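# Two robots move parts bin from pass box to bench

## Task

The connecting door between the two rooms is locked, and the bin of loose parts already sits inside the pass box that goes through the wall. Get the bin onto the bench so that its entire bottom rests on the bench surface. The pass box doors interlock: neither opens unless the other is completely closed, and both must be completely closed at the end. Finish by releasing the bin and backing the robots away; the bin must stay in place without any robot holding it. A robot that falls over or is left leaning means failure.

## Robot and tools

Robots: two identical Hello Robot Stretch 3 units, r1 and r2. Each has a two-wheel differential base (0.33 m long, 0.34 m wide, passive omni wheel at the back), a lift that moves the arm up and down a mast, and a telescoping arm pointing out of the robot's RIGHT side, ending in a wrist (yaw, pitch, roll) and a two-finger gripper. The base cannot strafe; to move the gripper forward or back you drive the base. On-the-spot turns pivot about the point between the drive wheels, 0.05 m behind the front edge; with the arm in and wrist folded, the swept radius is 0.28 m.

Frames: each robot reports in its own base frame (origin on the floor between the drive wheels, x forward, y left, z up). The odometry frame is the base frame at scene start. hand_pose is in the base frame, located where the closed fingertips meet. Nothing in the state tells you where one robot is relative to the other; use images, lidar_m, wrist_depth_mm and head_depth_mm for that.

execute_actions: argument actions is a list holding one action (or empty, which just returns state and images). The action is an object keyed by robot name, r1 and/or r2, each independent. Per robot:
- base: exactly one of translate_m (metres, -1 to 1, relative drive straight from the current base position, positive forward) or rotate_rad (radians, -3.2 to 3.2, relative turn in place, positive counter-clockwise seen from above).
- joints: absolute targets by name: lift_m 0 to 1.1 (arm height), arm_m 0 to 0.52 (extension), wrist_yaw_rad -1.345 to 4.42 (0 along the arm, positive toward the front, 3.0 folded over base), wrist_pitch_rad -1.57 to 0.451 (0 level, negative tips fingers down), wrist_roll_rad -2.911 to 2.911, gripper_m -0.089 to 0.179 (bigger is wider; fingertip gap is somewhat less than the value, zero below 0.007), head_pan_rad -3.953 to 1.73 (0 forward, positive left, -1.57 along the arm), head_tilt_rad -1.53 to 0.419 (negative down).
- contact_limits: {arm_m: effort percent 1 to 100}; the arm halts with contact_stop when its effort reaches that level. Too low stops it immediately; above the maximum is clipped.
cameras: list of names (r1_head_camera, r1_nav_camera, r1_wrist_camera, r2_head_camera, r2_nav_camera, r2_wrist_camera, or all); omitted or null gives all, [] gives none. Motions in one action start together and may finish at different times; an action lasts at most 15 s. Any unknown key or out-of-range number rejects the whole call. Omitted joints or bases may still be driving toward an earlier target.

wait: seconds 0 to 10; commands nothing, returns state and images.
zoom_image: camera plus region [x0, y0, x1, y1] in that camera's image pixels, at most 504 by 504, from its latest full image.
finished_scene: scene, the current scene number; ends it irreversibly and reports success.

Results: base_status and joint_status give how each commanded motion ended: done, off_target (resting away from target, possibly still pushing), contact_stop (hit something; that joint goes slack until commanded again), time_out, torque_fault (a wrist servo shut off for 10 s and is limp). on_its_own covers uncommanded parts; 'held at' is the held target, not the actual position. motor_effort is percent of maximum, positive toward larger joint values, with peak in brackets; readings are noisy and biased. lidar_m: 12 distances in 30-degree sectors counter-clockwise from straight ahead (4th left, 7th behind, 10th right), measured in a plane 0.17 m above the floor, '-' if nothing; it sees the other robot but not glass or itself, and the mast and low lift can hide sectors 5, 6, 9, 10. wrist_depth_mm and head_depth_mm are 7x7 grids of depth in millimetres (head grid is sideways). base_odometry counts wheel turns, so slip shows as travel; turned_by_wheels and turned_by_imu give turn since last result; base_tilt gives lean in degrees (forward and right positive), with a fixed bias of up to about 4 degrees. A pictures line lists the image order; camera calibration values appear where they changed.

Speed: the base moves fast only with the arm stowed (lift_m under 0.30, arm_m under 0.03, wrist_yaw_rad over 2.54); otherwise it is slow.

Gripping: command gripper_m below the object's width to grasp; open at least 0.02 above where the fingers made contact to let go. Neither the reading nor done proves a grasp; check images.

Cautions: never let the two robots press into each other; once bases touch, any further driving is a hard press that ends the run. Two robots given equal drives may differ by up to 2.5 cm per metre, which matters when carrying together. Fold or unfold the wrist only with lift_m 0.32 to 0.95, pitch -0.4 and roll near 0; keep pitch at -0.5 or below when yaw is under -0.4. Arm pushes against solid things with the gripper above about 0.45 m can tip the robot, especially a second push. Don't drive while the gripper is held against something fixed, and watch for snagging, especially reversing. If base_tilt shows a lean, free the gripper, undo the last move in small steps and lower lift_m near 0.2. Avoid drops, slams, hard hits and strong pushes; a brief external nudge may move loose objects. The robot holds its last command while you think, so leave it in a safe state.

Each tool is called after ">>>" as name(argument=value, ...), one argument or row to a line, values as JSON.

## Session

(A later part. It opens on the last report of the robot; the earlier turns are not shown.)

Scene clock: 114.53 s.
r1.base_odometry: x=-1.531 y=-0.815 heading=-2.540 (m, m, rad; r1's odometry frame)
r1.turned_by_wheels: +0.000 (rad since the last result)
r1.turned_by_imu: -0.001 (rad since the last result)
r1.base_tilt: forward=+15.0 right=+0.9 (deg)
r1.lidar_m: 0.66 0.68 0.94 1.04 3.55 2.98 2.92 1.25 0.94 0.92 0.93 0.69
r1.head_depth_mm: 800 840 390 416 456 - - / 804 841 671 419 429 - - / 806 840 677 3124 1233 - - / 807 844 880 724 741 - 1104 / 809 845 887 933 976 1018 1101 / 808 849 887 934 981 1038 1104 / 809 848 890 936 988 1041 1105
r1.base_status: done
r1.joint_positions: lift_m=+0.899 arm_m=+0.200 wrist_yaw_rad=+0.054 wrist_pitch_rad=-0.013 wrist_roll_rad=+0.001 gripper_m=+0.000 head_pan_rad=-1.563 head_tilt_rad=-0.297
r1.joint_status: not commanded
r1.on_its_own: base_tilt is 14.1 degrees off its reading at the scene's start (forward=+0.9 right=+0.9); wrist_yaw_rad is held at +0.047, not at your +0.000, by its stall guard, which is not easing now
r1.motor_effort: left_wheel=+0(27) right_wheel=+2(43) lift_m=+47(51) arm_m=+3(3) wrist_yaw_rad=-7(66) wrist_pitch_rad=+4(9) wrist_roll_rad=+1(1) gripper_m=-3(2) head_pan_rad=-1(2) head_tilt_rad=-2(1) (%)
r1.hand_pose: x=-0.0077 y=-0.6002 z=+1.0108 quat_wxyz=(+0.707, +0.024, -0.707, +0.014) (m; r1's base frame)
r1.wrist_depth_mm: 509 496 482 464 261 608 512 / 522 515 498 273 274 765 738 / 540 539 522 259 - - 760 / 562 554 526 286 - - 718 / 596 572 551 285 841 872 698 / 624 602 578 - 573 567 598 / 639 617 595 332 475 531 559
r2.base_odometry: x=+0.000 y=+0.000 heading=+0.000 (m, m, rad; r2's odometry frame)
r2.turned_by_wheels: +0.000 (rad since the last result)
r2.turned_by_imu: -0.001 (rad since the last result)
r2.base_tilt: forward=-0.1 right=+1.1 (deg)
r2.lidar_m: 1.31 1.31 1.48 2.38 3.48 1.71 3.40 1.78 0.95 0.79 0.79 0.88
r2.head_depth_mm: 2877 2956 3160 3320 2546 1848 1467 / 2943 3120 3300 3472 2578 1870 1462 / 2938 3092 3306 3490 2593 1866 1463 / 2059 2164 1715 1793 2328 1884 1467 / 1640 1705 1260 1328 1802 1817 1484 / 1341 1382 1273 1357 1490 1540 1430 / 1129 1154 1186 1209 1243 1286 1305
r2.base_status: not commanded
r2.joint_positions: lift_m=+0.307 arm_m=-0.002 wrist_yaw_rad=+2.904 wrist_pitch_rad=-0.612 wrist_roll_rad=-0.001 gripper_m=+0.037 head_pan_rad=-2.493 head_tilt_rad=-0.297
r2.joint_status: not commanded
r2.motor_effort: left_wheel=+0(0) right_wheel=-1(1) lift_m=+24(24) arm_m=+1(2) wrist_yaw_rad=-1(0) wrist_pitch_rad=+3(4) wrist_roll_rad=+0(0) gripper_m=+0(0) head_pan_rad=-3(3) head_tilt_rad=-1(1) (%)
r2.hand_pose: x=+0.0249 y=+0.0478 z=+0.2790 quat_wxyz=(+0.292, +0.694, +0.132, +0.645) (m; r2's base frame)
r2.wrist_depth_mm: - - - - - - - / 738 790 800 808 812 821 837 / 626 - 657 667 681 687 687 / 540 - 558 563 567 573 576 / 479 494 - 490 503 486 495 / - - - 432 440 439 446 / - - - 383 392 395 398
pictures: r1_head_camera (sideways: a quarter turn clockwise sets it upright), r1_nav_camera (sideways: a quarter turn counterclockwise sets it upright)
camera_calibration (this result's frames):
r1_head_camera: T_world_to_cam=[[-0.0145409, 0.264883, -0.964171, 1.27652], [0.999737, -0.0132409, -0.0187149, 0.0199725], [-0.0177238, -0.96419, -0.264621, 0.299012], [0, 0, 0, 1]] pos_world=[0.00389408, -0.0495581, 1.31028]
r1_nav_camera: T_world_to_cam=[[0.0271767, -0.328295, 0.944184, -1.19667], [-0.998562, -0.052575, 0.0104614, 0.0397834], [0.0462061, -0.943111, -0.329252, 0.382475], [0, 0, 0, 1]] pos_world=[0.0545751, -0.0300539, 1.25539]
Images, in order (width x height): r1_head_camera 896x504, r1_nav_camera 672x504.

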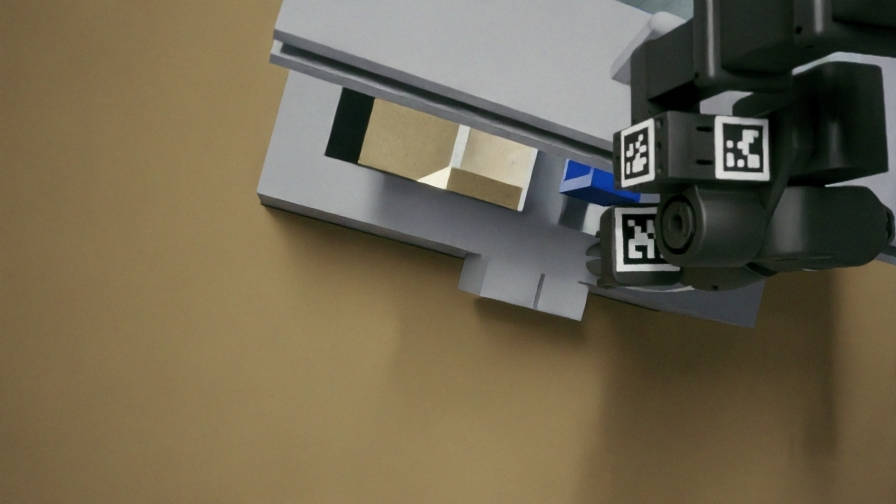

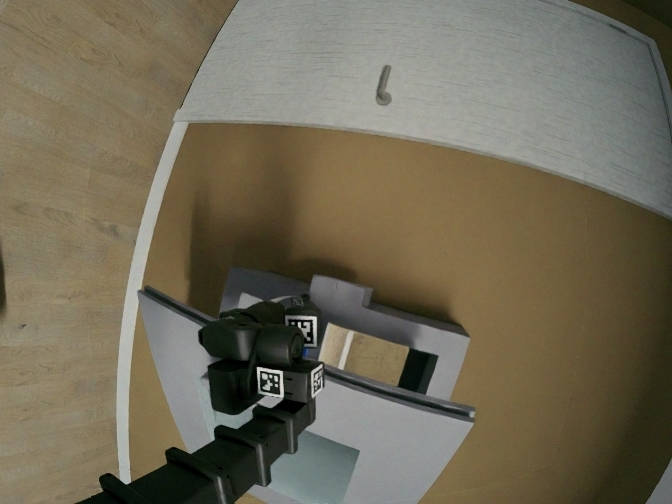

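>>> execute_actions(
  actions=[
    {"r1":{"base":{"translate_m":0.15}}},
  ],
  cameras=["r1_nav_camera"],
)

>>> execute_actions(
  actions=[
    {"r1":{"base":{"translate_m":0.15}}},
  ],
  cameras=["r1_nav_camera","r1_head_camera"],
)

Scene clock: 120.83 s.
r1.base_odometry: x=-1.654 y=-0.900 heading=-2.540 (m, m, rad; r1's odometry frame)
r1.turned_by_wheels: +0.001 (rad since the last result)
r1.turned_by_imu: +0.001 (rad since the last result)
r1.base_tilt: forward=+5.8 right=+0.9 (deg)
r1.lidar_m: 1.79 1.88 1.06 1.06 1.07 3.01 2.96 1.26 0.95 0.93 0.98 1.37
r1.head_depth_mm: 798 836 413 434 468 - - / 800 838 388 407 435 - - / 801 839 671 1255 432 - - / 803 841 688 713 745 - 1119 / 803 843 884 924 968 1043 1104 / 805 845 886 934 985 1044 1108 / 809 845 888 934 986 1043 1116
r1.base_status: done
r1.joint_positions: lift_m=+0.899 arm_m=+0.200 wrist_yaw_rad=+0.130 wrist_pitch_rad=-0.023 wrist_roll_rad=+0.001 gripper_m=+0.000 head_pan_rad=-1.563 head_tilt_rad=-0.297
r1.joint_status: not commanded
r1.on_its_own: base_tilt is 4.9 degrees off its reading at the scene's start (forward=+0.9 right=+0.9); wrist_yaw_rad is held at +0.095, not at your +0.000, by its stall guard, which is still easing; right_wheel is at rest, and its effort (-21) is outside its rest range (-18 to +18)
r1.motor_effort: left_wheel=+12(21) right_wheel=-21(28) lift_m=+47(48) arm_m=+3(3) wrist_yaw_rad=-33(45) wrist_pitch_rad=+7(8) wrist_roll_rad=+1(1) gripper_m=-3(3) head_pan_rad=-3(2) head_tilt_rad=-1(1) (%)
r1.hand_pose: x=+0.0116 y=-0.5982 z=+1.0082 quat_wxyz=(+0.706, +0.054, -0.705, +0.037) (m; r1's base frame)
r1.wrist_depth_mm: 538 521 492 470 256 720 686 / 559 545 511 485 268 - 705 / 584 570 540 277 279 - 736 / 605 602 561 280 846 - 753 / 644 617 576 299 663 658 717 / 670 643 617 - 601 547 517 / 718 692 641 591 431 478 488
r2.base_odometry: x=+0.000 y=+0.000 heading=+0.000 (m, m, rad; r2's odometry frame)
r2.turned_by_wheels: +0.000 (rad since the last result)
r2.turned_by_imu: -0.002 (rad since the last result)
r2.base_tilt: forward=-0.1 right=+1.1 (deg)
r2.lidar_m: 1.31 1.31 1.47 2.39 3.48 1.71 3.39 1.79 0.95 0.79 0.79 0.88
r2.head_depth_mm: 2846 2989 3175 3341 2565 1853 1457 / 2985 3093 3220 3422 2549 1871 1467 / 2925 3075 3329 3538 2563 1859 1469 / 2068 2142 1712 1784 2356 1897 1475 / 1650 1680 1253 1322 1811 1803 1480 / 1339 1378 1273 1352 1478 1546 1453 / 1130 1148 1180 1205 1234 1266 1302
r2.base_status: not commanded
r2.joint_positions: lift_m=+0.307 arm_m=-0.002 wrist_yaw_rad=+2.904 wrist_pitch_rad=-0.612 wrist_roll_rad=-0.001 gripper_m=+0.037 head_pan_rad=-2.493 head_tilt_rad=-0.297
r2.joint_status: not commanded
r2.motor_effort: left_wheel=+0(0) right_wheel=+0(0) lift_m=+24(24) arm_m=+0(1) wrist_yaw_rad=+0(0) wrist_pitch_rad=+4(3) wrist_roll_rad=+0(1) gripper_m=+0(1) head_pan_rad=-2(2) head_tilt_rad=-1(1) (%)
r2.hand_pose: x=+0.0249 y=+0.0478 z=+0.2790 quat_wxyz=(+0.292, +0.694, +0.132, +0.645) (m; r2's base frame)
r2.wrist_depth_mm: - - - - - - - / 756 805 771 786 814 814 857 / 629 - 647 672 665 678 691 / 550 - 551 562 570 577 588 / 487 488 - 492 499 499 510 / - - - 427 436 440 444 / - - - 390 394 391 397
pictures: r1_nav_camera (sideways: a quarter turn counterclockwise sets it upright)
camera_calibration (this result's frames):
r1_nav_camera: T_world_to_cam=[[0.0271778, -0.328436, 0.944135, -1.19661], [-0.998562, -0.0525766, 0.0104547, 0.0397921], [0.0462057, -0.943062, -0.329393, 0.382658], [0, 0, 0, 1]] pos_world=[0.054575, -0.030047, 1.25539]
Images, in order (width x height): r1_nav_camera 672x504.

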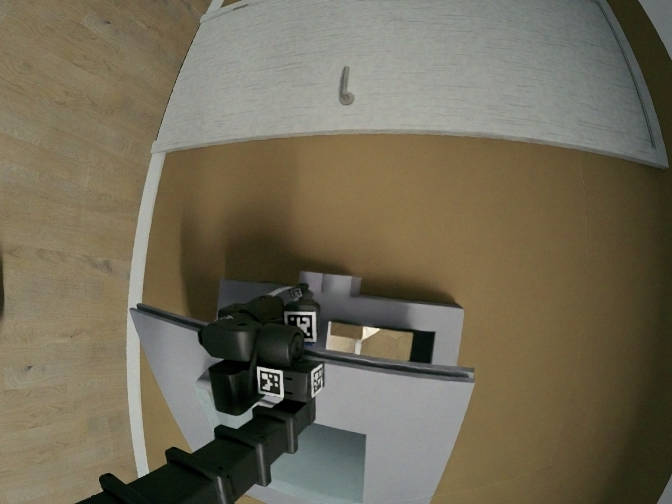

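Scene clock: 124.97 s.
r1.base_odometry: x=-1.778 y=-0.985 heading=-2.540 (m, m, rad; r1's odometry frame)
r1.turned_by_wheels: +0.000 (rad since the last result)
r1.turned_by_imu: +0.000 (rad since the last result)
r1.base_tilt: forward=+0.8 right=+0.9 (deg)
r1.lidar_m: 1.66 1.75 2.50 1.02 3.54 3.15 3.07 1.27 0.96 0.94 0.99 1.38
r1.head_depth_mm: 795 836 389 409 436 - - / 798 836 666 424 435 - - / 801 839 678 719 759 - - / 800 844 878 921 741 - 1128 / 802 844 883 935 983 1047 1110 / 808 847 891 937 989 1053 1117 / 807 850 891 938 992 1052 1121
r1.base_status: done
r1.joint_positions: lift_m=+0.899 arm_m=+0.200 wrist_yaw_rad=+0.149 wrist_pitch_rad=-0.022 wrist_roll_rad=+0.001 gripper_m=+0.000 head_pan_rad=-1.563 head_tilt_rad=-0.297
r1.joint_status: not commanded
r1.on_its_own: wrist_yaw_rad is held at +0.149, not at your +0.000, by its stall guard, which is not easing now
r1.motor_effort: left_wheel=+0(29) right_wheel=+2(32) lift_m=+47(48) arm_m=+3(3) wrist_yaw_rad=+0(55) wrist_pitch_rad=+7(8) wrist_roll_rad=+1(1) gripper_m=-3(3) head_pan_rad=-2(3) head_tilt_rad=-2(2) (%)
r1.hand_pose: x=+0.0166 y=-0.5975 z=+1.0083 quat_wxyz=(+0.706, +0.061, -0.705, +0.045) (m; r1's base frame)
r1.wrist_depth_mm: 543 529 502 479 443 250 687 / 570 548 522 494 469 - - / 606 568 533 514 270 - - / 620 600 570 534 271 810 - / 662 623 593 556 271 619 606 / 690 648 624 - 301 529 522 / 726 691 648 596 571 442 457
r2.base_odometry: x=+0.000 y=+0.000 heading=+0.000 (m, m, rad; r2's odometry frame)
r2.turned_by_wheels: +0.000 (rad since the last result)
r2.turned_by_imu: -0.001 (rad since the last result)
r2.base_tilt: forward=-0.2 right=+1.1 (deg)
r2.lidar_m: 1.32 1.31 1.47 2.39 3.49 1.71 3.40 1.78 0.95 0.79 0.79 0.88
r2.head_depth_mm: 2825 3023 3147 3281 2547 1878 1471 / 2946 3124 3284 3491 2533 1870 1465 / 2930 3160 3309 3492 2566 1862 1458 / 2064 2156 1720 1802 2355 1865 1466 / 1642 1716 1255 1327 1813 1835 1478 / 1341 1369 1273 1360 1483 1544 1445 / 1127 1152 1180 1204 1244 1275 1298
r2.base_status: not commanded
r2.joint_positions: lift_m=+0.307 arm_m=-0.002 wrist_yaw_rad=+2.904 wrist_pitch_rad=-0.612 wrist_roll_rad=-0.001 gripper_m=+0.037 head_pan_rad=-2.493 head_tilt_rad=-0.297
r2.joint_status: not commanded
r2.motor_effort: left_wheel=+0(0) right_wheel=+0(0) lift_m=+24(24) arm_m=+2(1) wrist_yaw_rad=+0(0) wrist_pitch_rad=+4(4) wrist_roll_rad=+0(0) gripper_m=+0(1) head_pan_rad=-2(3) head_tilt_rad=-1(1) (%)
r2.hand_pose: x=+0.0249 y=+0.0478 z=+0.2790 quat_wxyz=(+0.292, +0.694, +0.132, +0.645) (m; r2's base frame)
r2.wrist_depth_mm: - - - - - - - / 730 793 775 796 816 816 837 / 627 - 654 650 667 686 695 / 539 - 550 560 571 574 598 / 476 493 - 495 495 505 506 / - - - 421 435 437 445 / - - - 393 386 399 401
pictures: r1_head_camera (sideways: a quarter turn clockwise sets it upright), r1_nav_camera (sideways: a quarter turn counterclockwise sets it upright)
camera_calibration (this result's frames):
r1_head_camera: T_world_to_cam=[[-0.0144821, 0.265096, -0.964113, 1.27644], [0.999734, -0.0134648, -0.0187195, 0.0199784], [-0.0179441, -0.964128, -0.26483, 0.299287], [0, 0, 0, 1]] pos_world=[0.00388279, -0.0495594, 1.31027]
r1_nav_camera: T_world_to_cam=[[0.0271033, -0.328507, 0.944113, -1.19658], [-0.998574, -0.0523496, 0.0104516, 0.0397962], [0.0459905, -0.94305, -0.329458, 0.382744], [0, 0, 0, 1]] pos_world=[0.0545682, -0.0300548, 1.25539]
Images, in order (width x height): r1_head_camera 896x504, r1_nav_camera 672x504.

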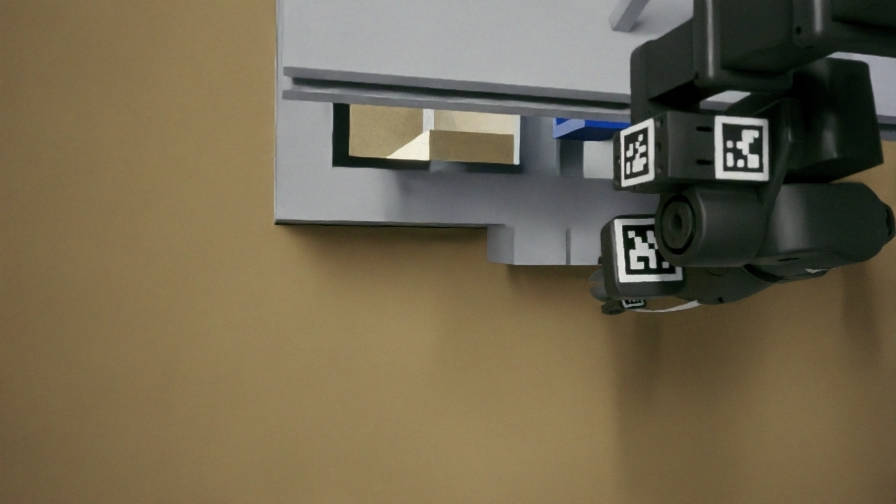

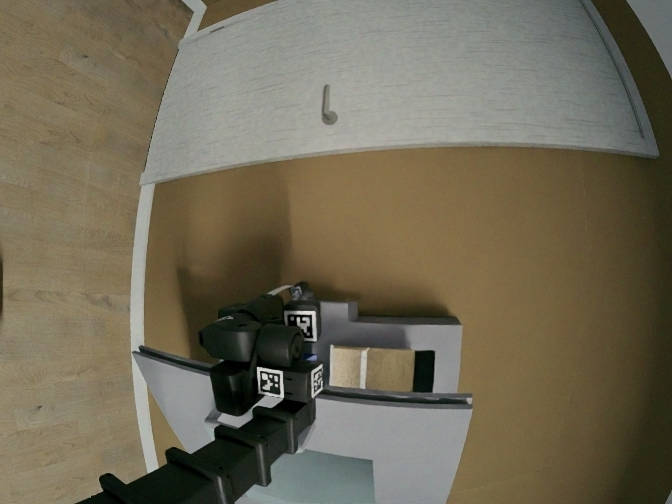

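>>> execute_actions(
  actions=[
    {"r1":{"base":{"translate_m":0.06},"joints":{"wrist_pitch_rad":-0.5,"arm_m":0.25,"wrist_yaw_rad":0.0}}},
  ],
  cameras=[],
)

>>> execute_actions(
  actions=[
    {"r1":{"joints":{"wrist_yaw_rad":-1.0,"head_tilt_rad":-0.6}}},
  ],
  cameras=["r1_nav_camera","r1_head_camera"],
)

Scene clock: 137.50 s.
r1.base_odometry: x=-1.827 y=-1.019 heading=-2.540 (m, m, rad; r1's odometry frame)
r1.turned_by_wheels: +0.000 (rad since the last result)
r1.turned_by_imu: +0.000 (rad since the last result)
r1.base_tilt: forward=+0.8 right=+0.9 (deg)
r1.lidar_m: 1.60 1.69 2.41 1.01 3.52 3.20 3.06 1.27 0.96 0.94 0.99 1.38
r1.head_depth_mm: 800 840 673 - 1030 - - / 799 841 683 - 1260 - 1115 / 803 843 873 853 717 - 1118 / 805 843 884 934 980 - 1125 / 808 846 889 938 989 1052 1116 / 807 848 892 941 995 1054 1117 / 809 852 895 944 996 1057 1116
r1.base_status: done
r1.joint_positions: lift_m=+0.899 arm_m=+0.250 wrist_yaw_rad=+0.002 wrist_pitch_rad=-0.511 wrist_roll_rad=+0.001 gripper_m=+0.000 head_pan_rad=-1.563 head_tilt_rad=-0.297
r1.joint_status: all done
r1.motor_effort: left_wheel=+0(6) right_wheel=+2(4) lift_m=+47(48) arm_m=+3(3) wrist_yaw_rad=-2(4) wrist_pitch_rad=+3(7) wrist_roll_rad=+1(0) gripper_m=-3(3) head_pan_rad=-2(2) head_tilt_rad=-1(1) (%)
r1.hand_pose: x=-0.0212 y=-0.6064 z=+0.8918 quat_wxyz=(+0.684, +0.179, -0.684, -0.179) (m; r1's base frame)
r1.wrist_depth_mm: 431 433 430 423 192 214 567 / 470 478 477 470 340 243 491 / 526 545 539 530 340 448 476 / 604 613 611 606 340 384 397 / 712 713 730 672 372 361 354 / 886 866 867 - 827 791 797 / - - - 963 978 960 931
r2.base_odometry: x=+0.000 y=+0.000 heading=+0.000 (m, m, rad; r2's odometry frame)
r2.turned_by_wheels: +0.000 (rad since the last result)
r2.turned_by_imu: -0.001 (rad since the last result)
r2.base_tilt: forward=-0.2 right=+1.1 (deg)
r2.lidar_m: 1.32 1.31 1.47 2.39 3.49 1.71 3.40 1.79 0.95 0.79 0.79 0.88
r2.head_depth_mm: 2880 2949 3188 3316 2541 1849 1443 / 2964 3072 3316 3478 2582 1878 1465 / 2912 3120 3332 3445 2567 1865 1463 / 2062 2142 1699 1789 2384 1876 1464 / 1646 1699 1251 1332 1821 1808 1482 / 1338 1371 1274 1352 1494 1542 1456 / 1130 1153 1178 1202 1240 1276 1300
r2.base_status: not commanded
r2.joint_positions: lift_m=+0.307 arm_m=-0.002 wrist_yaw_rad=+2.904 wrist_pitch_rad=-0.612 wrist_roll_rad=-0.001 gripper_m=+0.037 head_pan_rad=-2.493 head_tilt_rad=-0.297
r2.joint_status: not commanded
r2.motor_effort: left_wheel=+0(1) right_wheel=+0(0) lift_m=+24(24) arm_m=+1(1) wrist_yaw_rad=+0(0) wrist_pitch_rad=+4(3) wrist_roll_rad=+1(0) gripper_m=-1(0) head_pan_rad=-2(2) head_tilt_rad=-1(1) (%)
r2.hand_pose: x=+0.0249 y=+0.0478 z=+0.2790 quat_wxyz=(+0.292, +0.694, +0.132, +0.645) (m; r2's base frame)
r2.wrist_depth_mm: - - - - - - - / 725 808 796 812 789 844 846 / 630 - 652 651 680 685 680 / 553 - 550 556 584 562 580 / 477 488 - 490 495 495 513 / - - - 427 441 433 446 / - - - 393 391 397 394
pictures: none
No camera images: the call's "cameras" was empty. Leave "cameras" out to get every camera's image.

Scene clock: 139.70 s.
r1.base_odometry: x=-1.827 y=-1.019 heading=-2.540 (m, m, rad; r1's odometry frame)
r1.turned_by_wheels: +0.000 (rad since the last result)
r1.turned_by_imu: +0.000 (rad since the last result)
r1.base_tilt: forward=+0.8 right=+0.9 (deg)
r1.lidar_m: 1.60 1.69 2.41 1.01 3.53 3.21 3.07 1.27 0.96 0.94 0.99 1.38
r1.head_depth_mm: 603 - 1318 455 - 591 1271 / 604 666 1300 - 1239 1344 1271 / 759 828 720 - 1261 1398 1270 / 777 854 947 1022 1266 1396 1270 / 779 856 951 1067 1222 1391 1261 / 782 861 956 1070 1221 1402 1263 / 783 863 959 1072 1212 1387 1255
r1.base_status: not commanded
r1.joint_positions: lift_m=+0.899 arm_m=+0.250 wrist_yaw_rad=-0.998 wrist_pitch_rad=-0.511 wrist_roll_rad=+0.001 gripper_m=+0.000 head_pan_rad=-1.563 head_tilt_rad=-0.592
r1.joint_status: all done
r1.motor_effort: left_wheel=+0(0) right_wheel=+1(2) lift_m=+48(48) arm_m=+2(3) wrist_yaw_rad=-2(11) wrist_pitch_rad=+3(3) wrist_roll_rad=+1(0) gripper_m=-3(3) head_pan_rad=-3(2) head_tilt_rad=-2(17) (%)
r1.hand_pose: x=-0.1994 y=-0.5093 z=+0.8917 quat_wxyz=(+0.515, -0.170, -0.686, -0.485) (m; r1's base frame)
r1.wrist_depth_mm: - 760 729 645 540 72 48 / 544 532 625 648 423 71 48 / 526 511 520 564 203 69 47 / 257 427 445 - 190 68 53 / 266 366 810 - 176 66 63 / 309 356 829 - 118 77 72 / 516 678 - - 206 93 954
r2.base_odometry: x=+0.000 y=+0.000 heading=+0.000 (m, m, rad; r2's odometry frame)
r2.turned_by_wheels: +0.000 (rad since the last result)
r2.turned_by_imu: -0.001 (rad since the last result)
r2.base_tilt: forward=+0.0 right=+1.1 (deg)
r2.lidar_m: 1.32 1.31 1.46 2.39 3.47 1.70 3.40 1.78 0.95 0.79 0.79 0.88
r2.head_depth_mm: 2877 3017 3182 3325 2534 1852 1456 / 2953 3099 3262 3433 2548 1869 1452 / 2979 3164 3301 3453 2560 1876 1465 / 2053 2133 1707 1789 2366 1881 1467 / 1637 1697 1252 1326 1825 1818 1465 / 1337 1366 1271 1353 1505 1539 1448 / 1126 1162 1185 1211 1238 1272 1304
r2.base_status: not commanded
r2.joint_positions: lift_m=+0.307 arm_m=-0.002 wrist_yaw_rad=+2.904 wrist_pitch_rad=-0.612 wrist_roll_rad=-0.001 gripper_m=+0.037 head_pan_rad=-2.493 head_tilt_rad=-0.297
r2.joint_status: not commanded
r2.motor_effort: left_wheel=+0(0) right_wheel=+0(0) lift_m=+24(24) arm_m=+1(1) wrist_yaw_rad=+0(0) wrist_pitch_rad=+4(3) wrist_roll_rad=+0(0) gripper_m=+0(0) head_pan_rad=-3(3) head_tilt_rad=-2(1) (%)
r2.hand_pose: x=+0.0249 y=+0.0478 z=+0.2790 quat_wxyz=(+0.292, +0.694, +0.132, +0.645) (m; r2's base frame)
r2.wrist_depth_mm: - - - - - - - / 736 803 759 796 829 829 866 / 644 - 660 668 671 681 691 / 540 - 569 557 561 569 581 / 474 487 - 483 493 497 495 / - - - 427 440 439 451 / - - - 387 397 396 399
pictures: r1_head_camera (sideways: a quarter turn clockwise sets it upright), r1_nav_camera (sideways: a quarter turn counterclockwise sets it upright)
camera_calibration (this result's frames):
r1_head_camera: T_world_to_cam=[[-0.0164684, 0.534268, -0.845154, 1.12123], [0.999687, -0.00711251, -0.0239757, 0.0268135], [-0.0188206, -0.845285, -0.533984, 0.649546], [0, 0, 0, 1]] pos_world=[0.00388456, -0.0497963, 1.2951]
r1_nav_camera: T_world_to_cam=[[0.0290264, -0.589107, 0.807534, -1.01844], [-0.998566, -0.0534444, -0.00309542, 0.0574343], [0.0449816, -0.806286, -0.589813, 0.721526], [0, 0, 0, 1]] pos_world=[0.0544582, -0.0151441, 1.24817]
Images, in order (width x height): r1_head_camera 896x504, r1_nav_camera 672x504.

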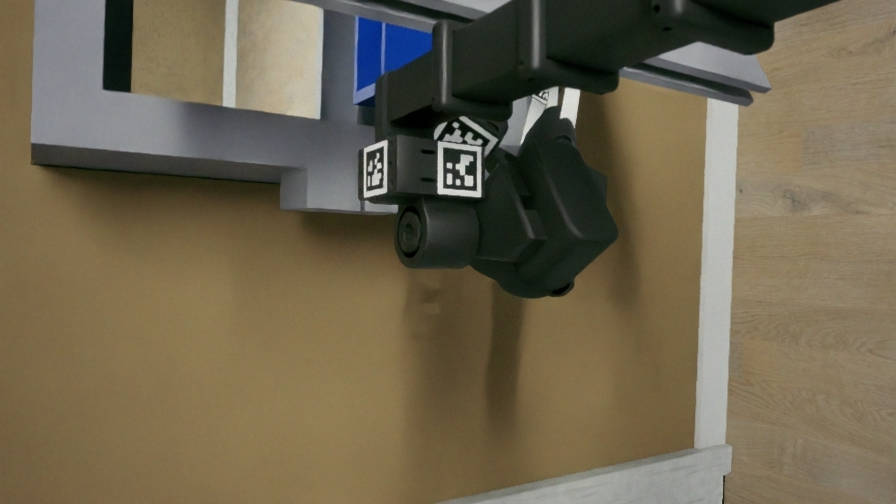

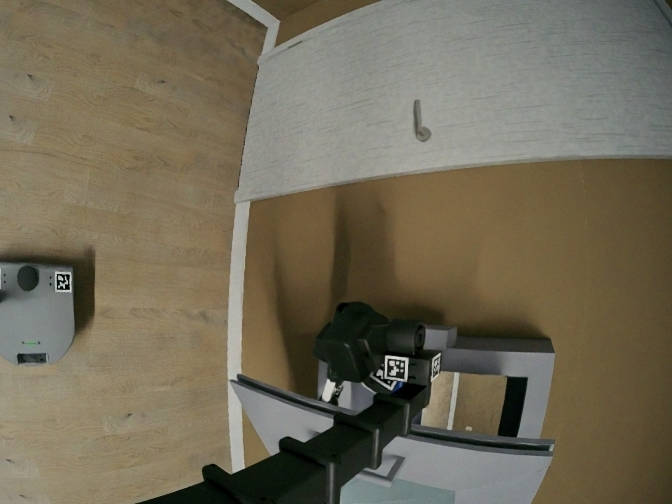

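>>> execute_actions(
  actions=[
    {"r1":{"joints":{"arm_m":0.03},"contact_limits":{"arm_m":15}}},
  ],
  cameras=["r1_nav_camera","r1_head_camera"],
)

Scene clock: 145.50 s.
r1.base_odometry: x=-1.827 y=-1.019 heading=-2.540 (m, m, rad; r1's odometry frame)
r1.turned_by_wheels: +0.000 (rad since the last result)
r1.turned_by_imu: +0.000 (rad since the last result)
r1.base_tilt: forward=+0.8 right=+0.9 (deg)
r1.lidar_m: 1.60 1.69 2.41 1.01 3.54 3.21 3.06 1.27 0.96 0.94 0.99 1.38
r1.head_depth_mm: 603 - 1321 1048 1199 - - / 605 666 1273 1001 1204 - - / 761 829 724 837 1213 1346 - / 777 856 948 1067 1220 1383 - / 778 856 952 1071 1223 1387 1276 / 779 859 954 1078 1222 1402 1256 / 783 862 958 1075 1215 1390 1258
r1.base_status: not commanded
r1.joint_positions: lift_m=+0.899 arm_m=+0.030 wrist_yaw_rad=-0.999 wrist_pitch_rad=-0.512 wrist_roll_rad=+0.001 gripper_m=+0.000 head_pan_rad=-1.563 head_tilt_rad=-0.593
r1.joint_status: all done
r1.motor_effort: left_wheel=+1(0) right_wheel=+0(0) lift_m=+48(48) arm_m=-4(5) wrist_yaw_rad=-3(7) wrist_pitch_rad=+4(4) wrist_roll_rad=+1(0) gripper_m=-2(3) head_pan_rad=-3(2) head_tilt_rad=-2(3) (%)
r1.contact_limits: arm_m 15 (drawing in: default 25, maximum 41; extending or still: default 33, maximum 55)
r1.hand_pose: x=-0.1994 y=-0.2897 z=+0.8916 quat_wxyz=(+0.514, -0.170, -0.686, -0.485) (m; r1's base frame)
r1.wrist_depth_mm: 777 754 769 167 - - - / 611 672 702 198 - - - / 543 556 992 218 - - - / 460 796 - - - - - / 674 859 - - - - - / 718 926 - - - - - / 756 975 - - - - -
r2.base_odometry: x=+0.000 y=+0.000 heading=+0.000 (m, m, rad; r2's odometry frame)
r2.turned_by_wheels: +0.000 (rad since the last result)
r2.turned_by_imu: -0.002 (rad since the last result)
r2.base_tilt: forward=-0.1 right=+1.0 (deg)
r2.lidar_m: 1.31 1.31 1.47 2.38 3.48 1.71 3.41 1.78 0.95 0.79 0.79 0.88
r2.head_depth_mm: 2878 3005 3190 3293 2506 1857 1455 / 2952 3140 3256 3513 2562 1850 1462 / 2975 3135 3310 3472 2550 1881 1466 / 2079 2138 1697 1787 2363 1882 1475 / 1641 1691 1256 1334 1806 1816 1486 / 1337 1378 1273 1343 1487 1543 1442 / 1122 1163 1191 1212 1240 1283 1306
r2.base_status: not commanded
r2.joint_positions: lift_m=+0.307 arm_m=-0.002 wrist_yaw_rad=+2.904 wrist_pitch_rad=-0.612 wrist_roll_rad=-0.001 gripper_m=+0.037 head_pan_rad=-2.493 head_tilt_rad=-0.297
r2.joint_status: not commanded
r2.motor_effort: left_wheel=+0(0) right_wheel=-1(1) lift_m=+24(24) arm_m=+1(0) wrist_yaw_rad=+0(0) wrist_pitch_rad=+4(3) wrist_roll_rad=+0(0) gripper_m=+0(0) head_pan_rad=-2(2) head_tilt_rad=-1(1) (%)
r2.hand_pose: x=+0.0249 y=+0.0478 z=+0.2790 quat_wxyz=(+0.292, +0.694, +0.132, +0.645) (m; r2's base frame)
r2.wrist_depth_mm: - - - - - - - / 738 787 790 800 803 816 838 / 637 - 657 656 671 672 673 / 542 - 556 570 570 573 577 / 470 494 - 486 494 503 507 / - - - 425 437 440 445 / - - - 388 384 396 400
pictures: r1_head_camera (sideways: a quarter turn clockwise sets it upright), r1_nav_camera (sideways: a quarter turn counterclockwise sets it upright)
camera_calibration (this result's frames):
r1_head_camera: T_world_to_cam=[[-0.016469, 0.534361, -0.845096, 1.12115], [0.999687, -0.00710999, -0.0239773, 0.0268156], [-0.0188212, -0.845226, -0.534077, 0.649667], [0, 0, 0, 1]] pos_world=[0.00388455, -0.0497955, 1.2951]
r1_nav_camera: T_world_to_cam=[[0.029027, -0.589196, 0.807469, -1.01836], [-0.998566, -0.0534439, -0.00310048, 0.0574409], [0.0449811, -0.806221, -0.589902, 0.721642], [0, 0, 0, 1]] pos_world=[0.0544581, -0.0151382, 1.24817]
Images, in order (width x height): r1_head_camera 896x504, r1_nav_camera 672x504.

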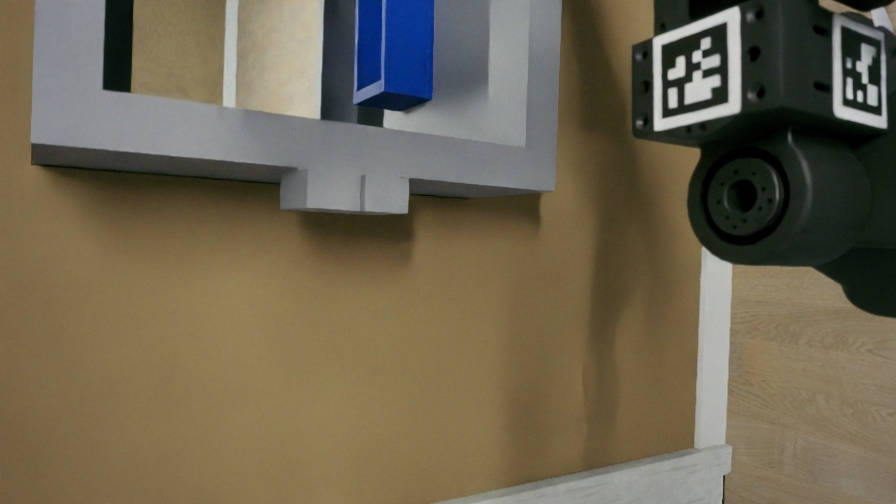

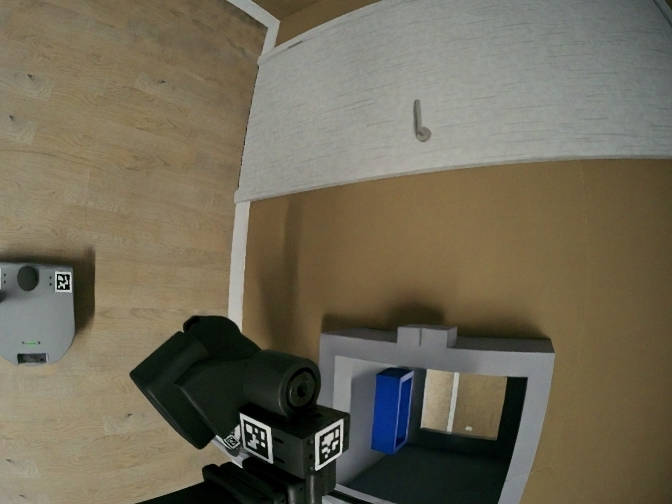

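>>> execute_actions(
  actions=[
    {"r1":{"base":{"translate_m":-0.12},"joints":{"arm_m":0.12,"head_pan_rad":-2.3,"head_tilt_rad":-0.6}}},
  ],
  cameras=["r1_nav_camera","r1_head_camera"],
)

Scene clock: 150.70 s.
r1.base_odometry: x=-1.729 y=-0.951 heading=-2.539 (m, m, rad; r1's odometry frame)
r1.turned_by_wheels: +0.001 (rad since the last result)
r1.turned_by_imu: +0.063 (rad since the last result)
r1.base_tilt: forward=+6.7 right=+0.9 (deg)
r1.lidar_m: 1.62 1.68 1.03 1.09 1.09 3.10 2.56 1.19 0.95 0.93 1.01 1.48
r1.head_depth_mm: 1254 1419 1639 1926 2087 1663 1395 / 1154 1292 1464 1688 1929 1644 - / 1035 777 932 1514 1763 1686 - / 947 535 1029 940 941 - - / 867 413 461 513 570 - - / 662 373 410 457 487 - 1263 / 654 - 3988 1060 - - 1243
r1.base_status: done
r1.joint_positions: lift_m=+0.900 arm_m=+0.119 wrist_yaw_rad=-0.993 wrist_pitch_rad=-0.592 wrist_roll_rad=+0.003 gripper_m=+0.000 head_pan_rad=-2.294 head_tilt_rad=-0.596
r1.joint_status: all done
r1.on_its_own: base_tilt is 5.8 degrees off its reading at the scene's start (forward=+0.9 right=+0.9); right_wheel is at rest, and its effort (-19) is outside its rest range (-18 to +18)
r1.motor_effort: left_wheel=+8(17) right_wheel=-19(47) lift_m=+36(48) arm_m=+7(15) wrist_yaw_rad=-7(65) wrist_pitch_rad=+28(28) wrist_roll_rad=-1(3) gripper_m=-1(11) head_pan_rad=-1(29) head_tilt_rad=-1(3) (%)
r1.hand_pose: x=-0.1883 y=-0.3730 z=+0.8755 quat_wxyz=(+0.495, -0.141, -0.694, -0.504) (m; r1's base frame)
r1.wrist_depth_mm: 729 656 783 140 - - - / 597 602 649 155 - - - / 466 501 548 170 193 - - / 377 455 941 199 - - - / 586 761 - - - - - / 659 825 - - - - - / 712 898 - - - - -
r2.base_odometry: x=+0.000 y=+0.000 heading=+0.000 (m, m, rad; r2's odometry frame)
r2.turned_by_wheels: +0.000 (rad since the last result)
r2.turned_by_imu: -0.001 (rad since the last result)
r2.base_tilt: forward=-0.1 right=+1.0 (deg)
r2.lidar_m: 1.32 1.31 1.47 2.39 3.49 1.71 3.39 1.78 0.95 0.79 0.79 0.89
r2.head_depth_mm: 2832 3021 3150 3358 2485 1866 1452 / 2922 3114 3266 3497 2552 1854 1461 / 2947 3096 3313 3470 2567 1859 1466 / 2047 2143 1717 1792 2346 1868 1468 / 1643 1700 1259 1321 1806 1811 1481 / 1328 1380 1269 1368 1489 1542 1437 / 1134 1151 1189 1209 1240 1274 1306
r2.base_status: not commanded
r2.joint_positions: lift_m=+0.307 arm_m=-0.002 wrist_yaw_rad=+2.904 wrist_pitch_rad=-0.612 wrist_roll_rad=-0.001 gripper_m=+0.037 head_pan_rad=-2.493 head_tilt_rad=-0.297
r2.joint_status: not commanded
r2.motor_effort: left_wheel=+0(0) right_wheel=-1(1) lift_m=+24(24) arm_m=+1(0) wrist_yaw_rad=+0(0) wrist_pitch_rad=+3(3) wrist_roll_rad=+0(1) gripper_m=+0(0) head_pan_rad=-3(2) head_tilt_rad=-1(1) (%)
r2.hand_pose: x=+0.0249 y=+0.0478 z=+0.2790 quat_wxyz=(+0.292, +0.694, +0.132, +0.645) (m; r2's base frame)
r2.wrist_depth_mm: - - - - - - - / 742 794 802 810 815 831 814 / 639 - 659 650 658 687 686 / 543 - 558 570 575 584 579 / 485 494 - 489 496 500 500 / - - - 421 442 438 442 / - - - 389 399 394 399
pictures: r1_head_camera (sideways: a quarter turn clockwise sets it upright), r1_nav_camera (sideways: a quarter turn counterclockwise sets it upright)
camera_calibration (this result's frames):
r1_head_camera: T_world_to_cam=[[0.346302, 0.411357, -0.843126, 1.11637], [0.739975, -0.672205, -0.0240304, 0.0284689], [-0.576638, -0.61557, -0.53718, 0.657106], [0, 0, 0, 1]] pos_world=[-0.0287563, -0.0355953, 1.29491]
r1_nav_camera: T_world_to_cam=[[-0.373441, -0.460477, 0.805297, -1.01307], [-0.779475, 0.626425, -0.00326981, 0.0563249], [-0.502953, -0.62893, -0.592863, 0.728836], [0, 0, 0, 1]] pos_world=[0.0321525, -0.0433919, 1.24811]
Images, in order (width x height): r1_head_camera 896x504, r1_nav_camera 672x504.

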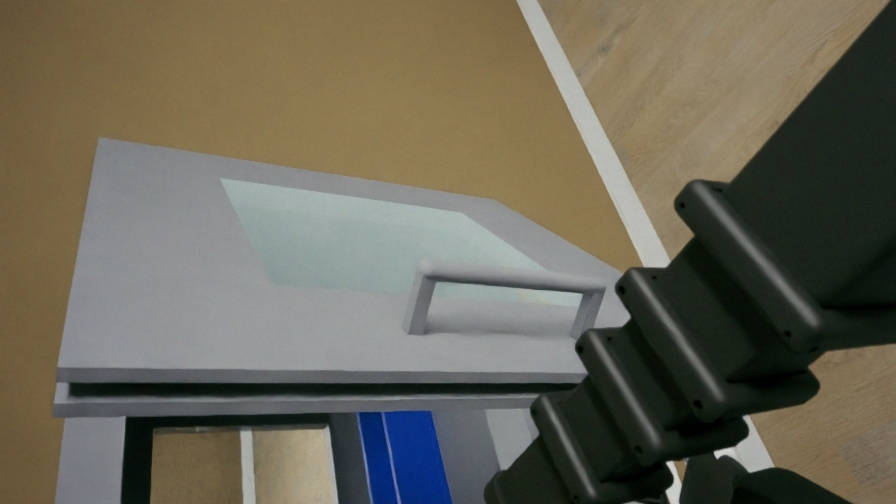

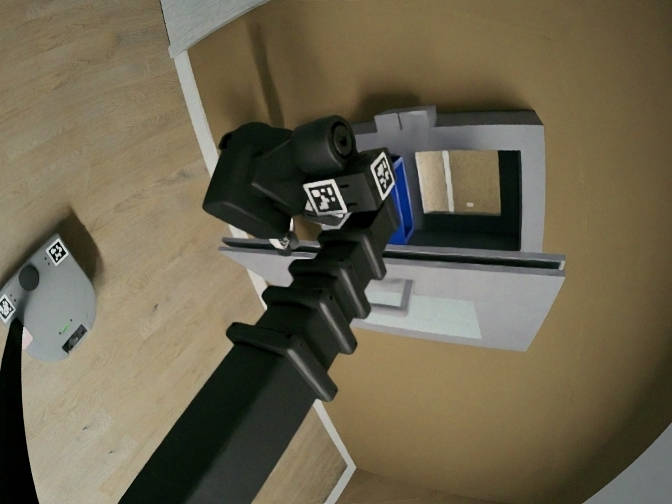

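>>> execute_actions(
  actions=[
    {"r1":{"base":{"translate_m":0.14}}},
  ],
  cameras=["r1_nav_camera","r1_head_camera"],
)

Scene clock: 157.43 s.
r1.base_odometry: x=-1.844 y=-1.031 heading=-2.539 (m, m, rad; r1's odometry frame)
r1.turned_by_wheels: +0.000 (rad since the last result)
r1.turned_by_imu: +0.001 (rad since the last result)
r1.base_tilt: forward=+0.8 right=+0.9 (deg)
r1.lidar_m: 1.57 1.69 2.55 1.00 3.59 3.20 2.59 1.21 0.96 0.95 1.00 1.50
r1.head_depth_mm: 1259 1424 1642 1946 1884 1520 1306 / 1153 1297 1475 1713 1831 1511 - / 659 814 954 1074 1729 1577 - / 483 529 1060 584 784 - - / 383 407 446 500 559 - - / 361 408 1113 975 1263 - 1234 / 639 - 1336 1017 - - 1222
r1.base_status: done
r1.joint_positions: lift_m=+0.900 arm_m=+0.120 wrist_yaw_rad=-0.999 wrist_pitch_rad=-0.518 wrist_roll_rad=+0.003 gripper_m=+0.000 head_pan_rad=-2.294 head_tilt_rad=-0.596
r1.joint_status: not commanded
r1.motor_effort: left_wheel=+0(27) right_wheel=+1(23) lift_m=+37(37) arm_m=+2(7) wrist_yaw_rad=+0(10) wrist_pitch_rad=+5(27) wrist_roll_rad=+0(0) gripper_m=-2(3) head_pan_rad=-3(2) head_tilt_rad=+0(1) (%)
r1.hand_pose: x=-0.1987 y=-0.3786 z=+0.8908 quat_wxyz=(+0.512, -0.169, -0.687, -0.487) (m; r1's base frame)
r1.wrist_depth_mm: 774 680 766 728 158 - - / 339 628 658 688 187 - - / 358 532 555 - - - - / 512 457 910 - - - - / 592 734 992 - - - - / 629 804 - - - - - / 677 866 - - - 980 983
r2.base_odometry: x=+0.000 y=+0.000 heading=+0.000 (m, m, rad; r2's odometry frame)
r2.turned_by_wheels: +0.000 (rad since the last result)
r2.turned_by_imu: -0.002 (rad since the last result)
r2.base_tilt: forward=-0.2 right=+1.0 (deg)
r2.lidar_m: 1.32 1.31 1.47 2.39 3.48 1.71 3.42 1.78 0.95 0.79 0.79 0.88
r2.head_depth_mm: 2841 2981 3168 3325 2543 1842 1452 / 2958 3168 3222 3406 2589 1873 1469 / 2972 3187 3344 3539 2591 1862 1475 / 2053 2135 1711 1786 2383 1875 1467 / 1643 1703 1249 1333 1814 1810 1475 / 1336 1377 1274 1351 1476 1547 1444 / 1133 1159 1186 1209 1250 1267 1313
r2.base_status: not commanded
r2.joint_positions: lift_m=+0.307 arm_m=-0.002 wrist_yaw_rad=+2.904 wrist_pitch_rad=-0.612 wrist_roll_rad=-0.001 gripper_m=+0.037 head_pan_rad=-2.493 head_tilt_rad=-0.297
r2.joint_status: not commanded
r2.motor_effort: left_wheel=+0(0) right_wheel=-1(0) lift_m=+24(24) arm_m=+1(1) wrist_yaw_rad=+0(0) wrist_pitch_rad=+3(4) wrist_roll_rad=+0(1) gripper_m=+0(0) head_pan_rad=-2(2) head_tilt_rad=-1(1) (%)
r2.hand_pose: x=+0.0249 y=+0.0478 z=+0.2790 quat_wxyz=(+0.292, +0.694, +0.132, +0.645) (m; r2's base frame)
r2.wrist_depth_mm: - - - - - - - / 735 788 798 788 800 824 858 / 637 - 648 651 656 679 675 / 540 - 550 558 571 574 583 / 480 494 - 490 502 501 505 / - - - 425 436 444 438 / - - - 392 393 395 401
pictures: r1_head_camera (sideways: a quarter turn clockwise sets it upright), r1_nav_camera (sideways: a quarter turn counterclockwise sets it upright)
camera_calibration (this result's frames):
r1_head_camera: T_world_to_cam=[[0.346302, 0.411356, -0.843126, 1.11637], [0.739976, -0.672204, -0.0240304, 0.0284689], [-0.576638, -0.615571, -0.537179, 0.657106], [0, 0, 0, 1]] pos_world=[-0.0287563, -0.0355953, 1.29491]
r1_nav_camera: T_world_to_cam=[[-0.37344, -0.460477, 0.805297, -1.01307], [-0.779475, 0.626425, -0.0032698, 0.0563249], [-0.502953, -0.62893, -0.592862, 0.728835], [0, 0, 0, 1]] pos_world=[0.0321525, -0.0433919, 1.24811]
Images, in order (width x height): r1_head_camera 896x504, r1_nav_camera 672x504.

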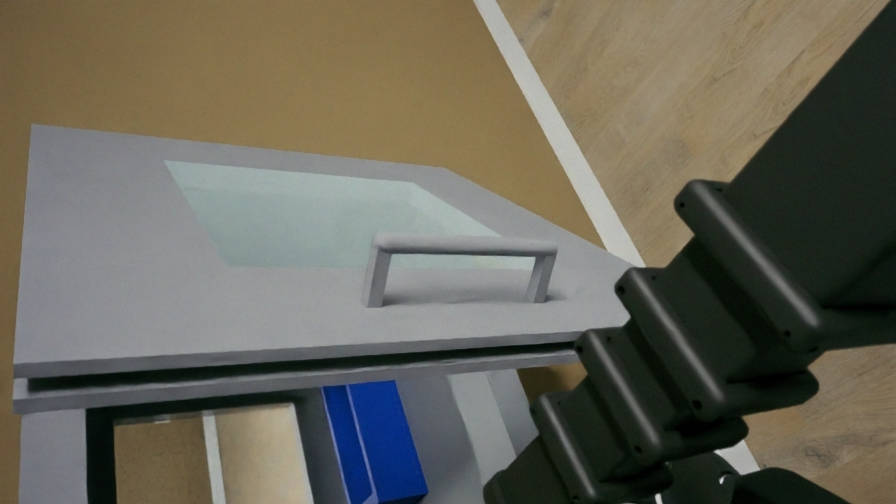

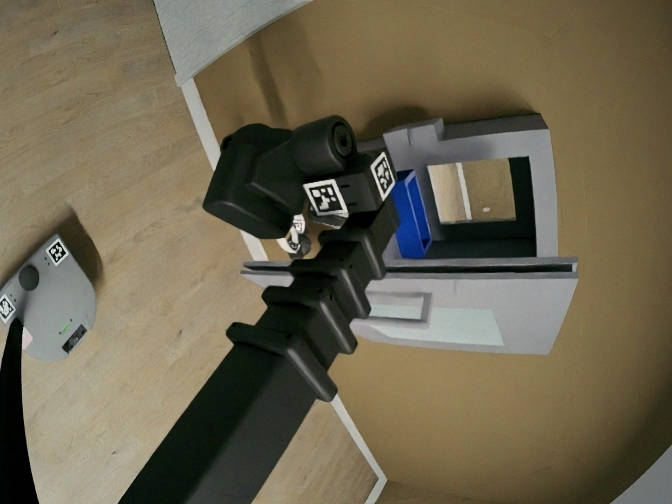

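>>> execute_actions(
  actions=[
    {"r1":{"joints":{"arm_m":0.27}}},
  ],
  cameras=[],
)

>>> execute_actions(
  actions=[
    {"r1":{"base":{"translate_m":-0.07}}},
  ],
  cameras=[],
)

>>> execute_actions(
  actions=[
    {"r1":{"joints":{"arm_m":0.01},"contact_limits":{"arm_m":15}}},
  ],
  cameras=["r1_nav_camera","r1_head_camera"],
)

Scene clock: 174.23 s.
r1.base_odometry: x=-1.844 y=-1.031 heading=-2.539 (m, m, rad; r1's odometry frame)
r1.turned_by_wheels: +0.000 (rad since the last result)
r1.turned_by_imu: +0.000 (rad since the last result)
r1.base_tilt: forward=+0.8 right=+0.9 (deg)
r1.lidar_m: 1.57 1.70 2.55 1.00 3.61 3.19 2.59 1.21 0.96 0.95 1.00 1.50
r1.head_depth_mm: 1258 1431 1652 1952 1884 1524 1301 / 1153 1293 1472 1703 1822 1518 - / 659 815 955 1077 1740 1577 - / 482 525 1061 584 778 1603 - / 383 407 445 499 563 - - / 361 408 1110 977 1244 - 1253 / 639 - 1335 1028 - 1325 1254
r1.base_status: not commanded
r1.joint_positions: lift_m=+0.900 arm_m=+0.270 wrist_yaw_rad=-0.999 wrist_pitch_rad=-0.518 wrist_roll_rad=+0.003 gripper_m=+0.000 head_pan_rad=-2.294 head_tilt_rad=-0.596
r1.joint_status: all done
r1.motor_effort: left_wheel=+0(0) right_wheel=+1(1) lift_m=+36(37) arm_m=+3(3) wrist_yaw_rad=-1(2) wrist_pitch_rad=+5(5) wrist_roll_rad=+0(0) gripper_m=-3(3) head_pan_rad=-2(3) head_tilt_rad=-2(1) (%)
r1.hand_pose: x=-0.1987 y=-0.5285 z=+0.8908 quat_wxyz=(+0.512, -0.169, -0.687, -0.487) (m; r1's base frame)
r1.wrist_depth_mm: 203 722 676 738 618 - 184 / 216 258 601 646 641 - 182 / 328 266 516 533 - 374 181 / 417 296 428 998 - 296 179 / 449 356 419 - - 286 176 / 474 586 796 - - 281 175 / 503 651 970 - 997 277 174
r2.base_odometry: x=+0.000 y=+0.000 heading=+0.000 (m, m, rad; r2's odometry frame)
r2.turned_by_wheels: +0.000 (rad since the last result)
r2.turned_by_imu: -0.001 (rad since the last result)
r2.base_tilt: forward=-0.1 right=+1.0 (deg)
r2.lidar_m: 1.31 1.31 1.47 2.39 3.49 1.71 3.40 1.78 0.95 0.79 0.79 0.89
r2.head_depth_mm: 2846 2986 3137 3400 2552 1850 1456 / 2925 3141 3291 3458 2540 1866 1460 / 2980 3116 3316 3462 2571 1875 1470 / 2082 2143 1696 1778 2347 1881 1468 / 1637 1690 1251 1324 1826 1820 1477 / 1340 1377 1273 1351 1479 1529 1451 / 1132 1157 1184 1210 1246 1283 1297
r2.base_status: not commanded
r2.joint_positions: lift_m=+0.307 arm_m=-0.002 wrist_yaw_rad=+2.904 wrist_pitch_rad=-0.612 wrist_roll_rad=-0.001 gripper_m=+0.037 head_pan_rad=-2.493 head_tilt_rad=-0.297
r2.joint_status: not commanded
r2.motor_effort: left_wheel=+0(0) right_wheel=-1(2) lift_m=+24(24) arm_m=+1(1) wrist_yaw_rad=+1(0) wrist_pitch_rad=+3(4) wrist_roll_rad=+1(1) gripper_m=+0(0) head_pan_rad=-3(2) head_tilt_rad=-1(1) (%)
r2.hand_pose: x=+0.0249 y=+0.0478 z=+0.2790 quat_wxyz=(+0.292, +0.694, +0.132, +0.645) (m; r2's base frame)
r2.wrist_depth_mm: - - - - - - - / 723 782 797 828 817 830 832 / 633 - 649 659 666 699 666 / 549 - 561 569 573 573 585 / 478 497 - 489 503 496 507 / - - - 424 440 447 447 / - - - 387 385 396 402
pictures: none
No camera images: the call's "cameras" was empty. Leave "cameras" out to get every camera's image.

Scene clock: 176.47 s.
r1.base_odometry: x=-1.786 y=-0.991 heading=-2.539 (m, m, rad; r1's odometry frame)
r1.turned_by_wheels: +0.000 (rad since the last result)
r1.turned_by_imu: +0.000 (rad since the last result)
r1.base_tilt: forward=+0.8 right=+0.9 (deg)
r1.lidar_m: 1.64 1.77 1.02 1.01 1.10 3.12 2.57 1.20 0.95 0.94 1.01 1.49
r1.head_depth_mm: 1248 1409 1636 1937 1880 1518 1303 / 1142 1283 1468 1694 1814 1514 - / 769 837 1300 1507 1721 1573 - / 559 655 987 949 1560 1602 - / 444 474 1072 518 583 - - / 368 387 416 448 489 - 1259 / 311 339 377 435 - 1308 1253
r1.base_status: done
r1.joint_positions: lift_m=+0.900 arm_m=+0.270 wrist_yaw_rad=-0.999 wrist_pitch_rad=-0.518 wrist_roll_rad=+0.003 gripper_m=+0.000 head_pan_rad=-2.294 head_tilt_rad=-0.596
r1.joint_status: not commanded
r1.motor_effort: left_wheel=+0(5) right_wheel=+2(1) lift_m=+37(37) arm_m=+3(3) wrist_yaw_rad=-1(1) wrist_pitch_rad=+5(5) wrist_roll_rad=-1(1) gripper_m=-3(3) head_pan_rad=-3(2) head_tilt_rad=-2(2) (%)
r1.hand_pose: x=-0.1987 y=-0.5285 z=+0.8908 quat_wxyz=(+0.512, -0.169, -0.687, -0.487) (m; r1's base frame)
r1.wrist_depth_mm: - 738 682 655 547 - - / 620 509 599 638 595 - 140 / 507 506 512 532 608 - 138 / 230 429 420 955 - 283 136 / 245 348 401 976 - 220 135 / 440 320 783 - - 216 134 / 499 645 947 - - 212 133
r2.base_odometry: x=+0.000 y=+0.000 heading=+0.000 (m, m, rad; r2's odometry frame)
r2.turned_by_wheels: +0.000 (rad since the last result)
r2.turned_by_imu: -0.001 (rad since the last result)
r2.base_tilt: forward=-0.1 right=+1.0 (deg)
r2.lidar_m: 1.31 1.31 1.46 2.38 3.48 1.70 3.39 1.78 0.95 0.79 0.79 0.88
r2.head_depth_mm: 2799 3046 3177 3291 2553 1847 1457 / 2968 3103 3298 3496 2529 1853 1464 / 2930 3124 3315 3540 2615 1852 1456 / 2057 2150 1698 1769 2361 1875 1475 / 1640 1702 1259 1330 1822 1812 1470 / 1332 1380 1273 1365 1488 1550 1448 / 1135 1159 1190 1208 1240 1280 1302
r2.base_status: not commanded
r2.joint_positions: lift_m=+0.307 arm_m=-0.002 wrist_yaw_rad=+2.904 wrist_pitch_rad=-0.612 wrist_roll_rad=-0.001 gripper_m=+0.037 head_pan_rad=-2.493 head_tilt_rad=-0.297
r2.joint_status: not commanded
r2.motor_effort: left_wheel=+0(0) right_wheel=-1(0) lift_m=+24(24) arm_m=+0(0) wrist_yaw_rad=+0(0) wrist_pitch_rad=+4(3) wrist_roll_rad=+0(0) gripper_m=+0(1) head_pan_rad=-2(2) head_tilt_rad=-1(1) (%)
r2.hand_pose: x=+0.0249 y=+0.0478 z=+0.2790 quat_wxyz=(+0.292, +0.694, +0.132, +0.645) (m; r2's base frame)
r2.wrist_depth_mm: - - - - - - - / 743 796 803 794 814 821 839 / 639 - 641 667 675 679 690 / 540 - 559 575 567 571 578 / 473 488 - 498 494 501 511 / - - - 424 437 438 446 / - - - 392 394 394 397
pictures: none
No camera images: the call's "cameras" was empty. Leave "cameras" out to get every camera's image.

Scene clock: 179.60 s.
r1.base_odometry: x=-1.786 y=-0.991 heading=-2.539 (m, m, rad; r1's odometry frame)
r1.turned_by_wheels: +0.000 (rad since the last result)
r1.turned_by_imu: +0.000 (rad since the last result)
r1.base_tilt: forward=+0.8 right=+0.9 (deg)
r1.lidar_m: 1.64 1.77 1.02 1.02 1.10 3.14 2.58 1.20 0.95 0.94 1.01 1.49
r1.head_depth_mm: 1244 1412 1634 1931 1883 1518 1300 / 1143 1285 1457 1694 1812 1515 - / 619 784 1295 891 1702 1567 - / 305 327 366 413 474 - - / 709 1042 1165 1021 1354 - - / 672 1220 1314 1018 1270 - - / 630 - 1319 1011 1164 - -
r1.base_status: not commanded
r1.joint_positions: lift_m=+0.900 arm_m=+0.010 wrist_yaw_rad=-0.998 wrist_pitch_rad=-0.517 wrist_roll_rad=+0.003 gripper_m=+0.000 head_pan_rad=-2.294 head_tilt_rad=-0.596
r1.joint_status: all done
r1.motor_effort: left_wheel=+0(3) right_wheel=+1(4) lift_m=+37(37) arm_m=-4(6) wrist_yaw_rad=-1(13) wrist_pitch_rad=+5(5) wrist_roll_rad=+0(1) gripper_m=-3(3) head_pan_rad=-1(3) head_tilt_rad=-2(2) (%)
r1.contact_limits: arm_m 15 (drawing in: default 25, maximum 41; extending or still: default 33, maximum 55)
r1.hand_pose: x=-0.1987 y=-0.2693 z=+0.8910 quat_wxyz=(+0.513, -0.169, -0.687, -0.486) (m; r1's base frame)
r1.wrist_depth_mm: 781 721 784 164 195 - - / 632 683 708 182 223 - - / 535 562 961 207 - - - / 473 795 - 260 - - - / 678 866 - - - - - / 742 922 - - - - - / 782 982 - - - - -
r2.base_odometry: x=+0.000 y=+0.000 heading=+0.000 (m, m, rad; r2's odometry frame)
r2.turned_by_wheels: +0.000 (rad since the last result)
r2.turned_by_imu: -0.001 (rad since the last result)
r2.base_tilt: forward=-0.2 right=+1.1 (deg)
r2.lidar_m: 1.31 1.31 1.47 2.39 3.49 1.70 3.40 1.79 0.95 0.79 0.79 0.88
r2.head_depth_mm: 2854 3002 3237 3363 2547 1855 1449 / 2985 3128 3228 3458 2543 1856 1469 / 2958 3062 3267 3487 2587 1877 1463 / 2067 2165 1696 1773 2339 1886 1458 / 1629 1711 1264 1330 1821 1833 1474 / 1338 1366 1262 1354 1487 1535 1447 / 1136 1152 1183 1209 1238 1268 1296
r2.base_status: not commanded
r2.joint_positions: lift_m=+0.307 arm_m=-0.002 wrist_yaw_rad=+2.904 wrist_pitch_rad=-0.612 wrist_roll_rad=-0.001 gripper_m=+0.037 head_pan_rad=-2.493 head_tilt_rad=-0.297
r2.joint_status: not commanded
r2.motor_effort: left_wheel=+0(0) right_wheel=-1(0) lift_m=+24(24) arm_m=+1(0) wrist_yaw_rad=+0(0) wrist_pitch_rad=+3(4) wrist_roll_rad=+1(1) gripper_m=-1(0) head_pan_rad=-2(2) head_tilt_rad=-1(1) (%)
r2.hand_pose: x=+0.0249 y=+0.0478 z=+0.2790 quat_wxyz=(+0.292, +0.694, +0.132, +0.645) (m; r2's base frame)
r2.wrist_depth_mm: - - - - - - - / 748 782 794 803 823 802 853 / 627 - 653 669 663 679 696 / 556 - 564 572 573 581 584 / 478 493 - 492 495 499 501 / - - - 427 437 439 449 / - - - 391 394 392 401
pictures: r1_head_camera (sideways: a quarter turn clockwise sets it upright), r1_nav_camera (sideways: a quarter turn counterclockwise sets it upright)
camera_calibration (this result's frames):
r1_head_camera: T_world_to_cam=[[0.346302, 0.411356, -0.843126, 1.11637], [0.739976, -0.672204, -0.0240304, 0.0284689], [-0.576638, -0.615571, -0.537179, 0.657106], [0, 0, 0, 1]] pos_world=[-0.0287563, -0.0355953, 1.29491]
r1_nav_camera: T_world_to_cam=[[-0.37344, -0.460477, 0.805297, -1.01307], [-0.779475, 0.626425, -0.0032698, 0.0563249], [-0.502953, -0.62893, -0.592862, 0.728835], [0, 0, 0, 1]] pos_world=[0.0321525, -0.0433919, 1.24811]
Images, in order (width x height): r1_head_camera 896x504, r1_nav_camera 672x504.

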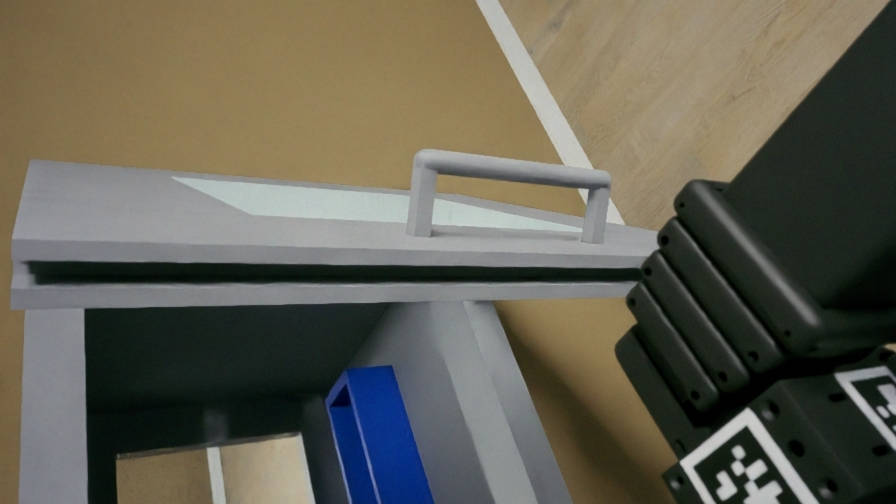

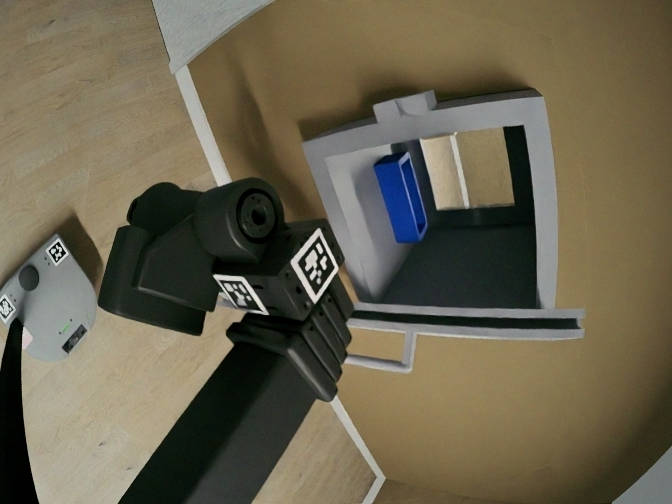

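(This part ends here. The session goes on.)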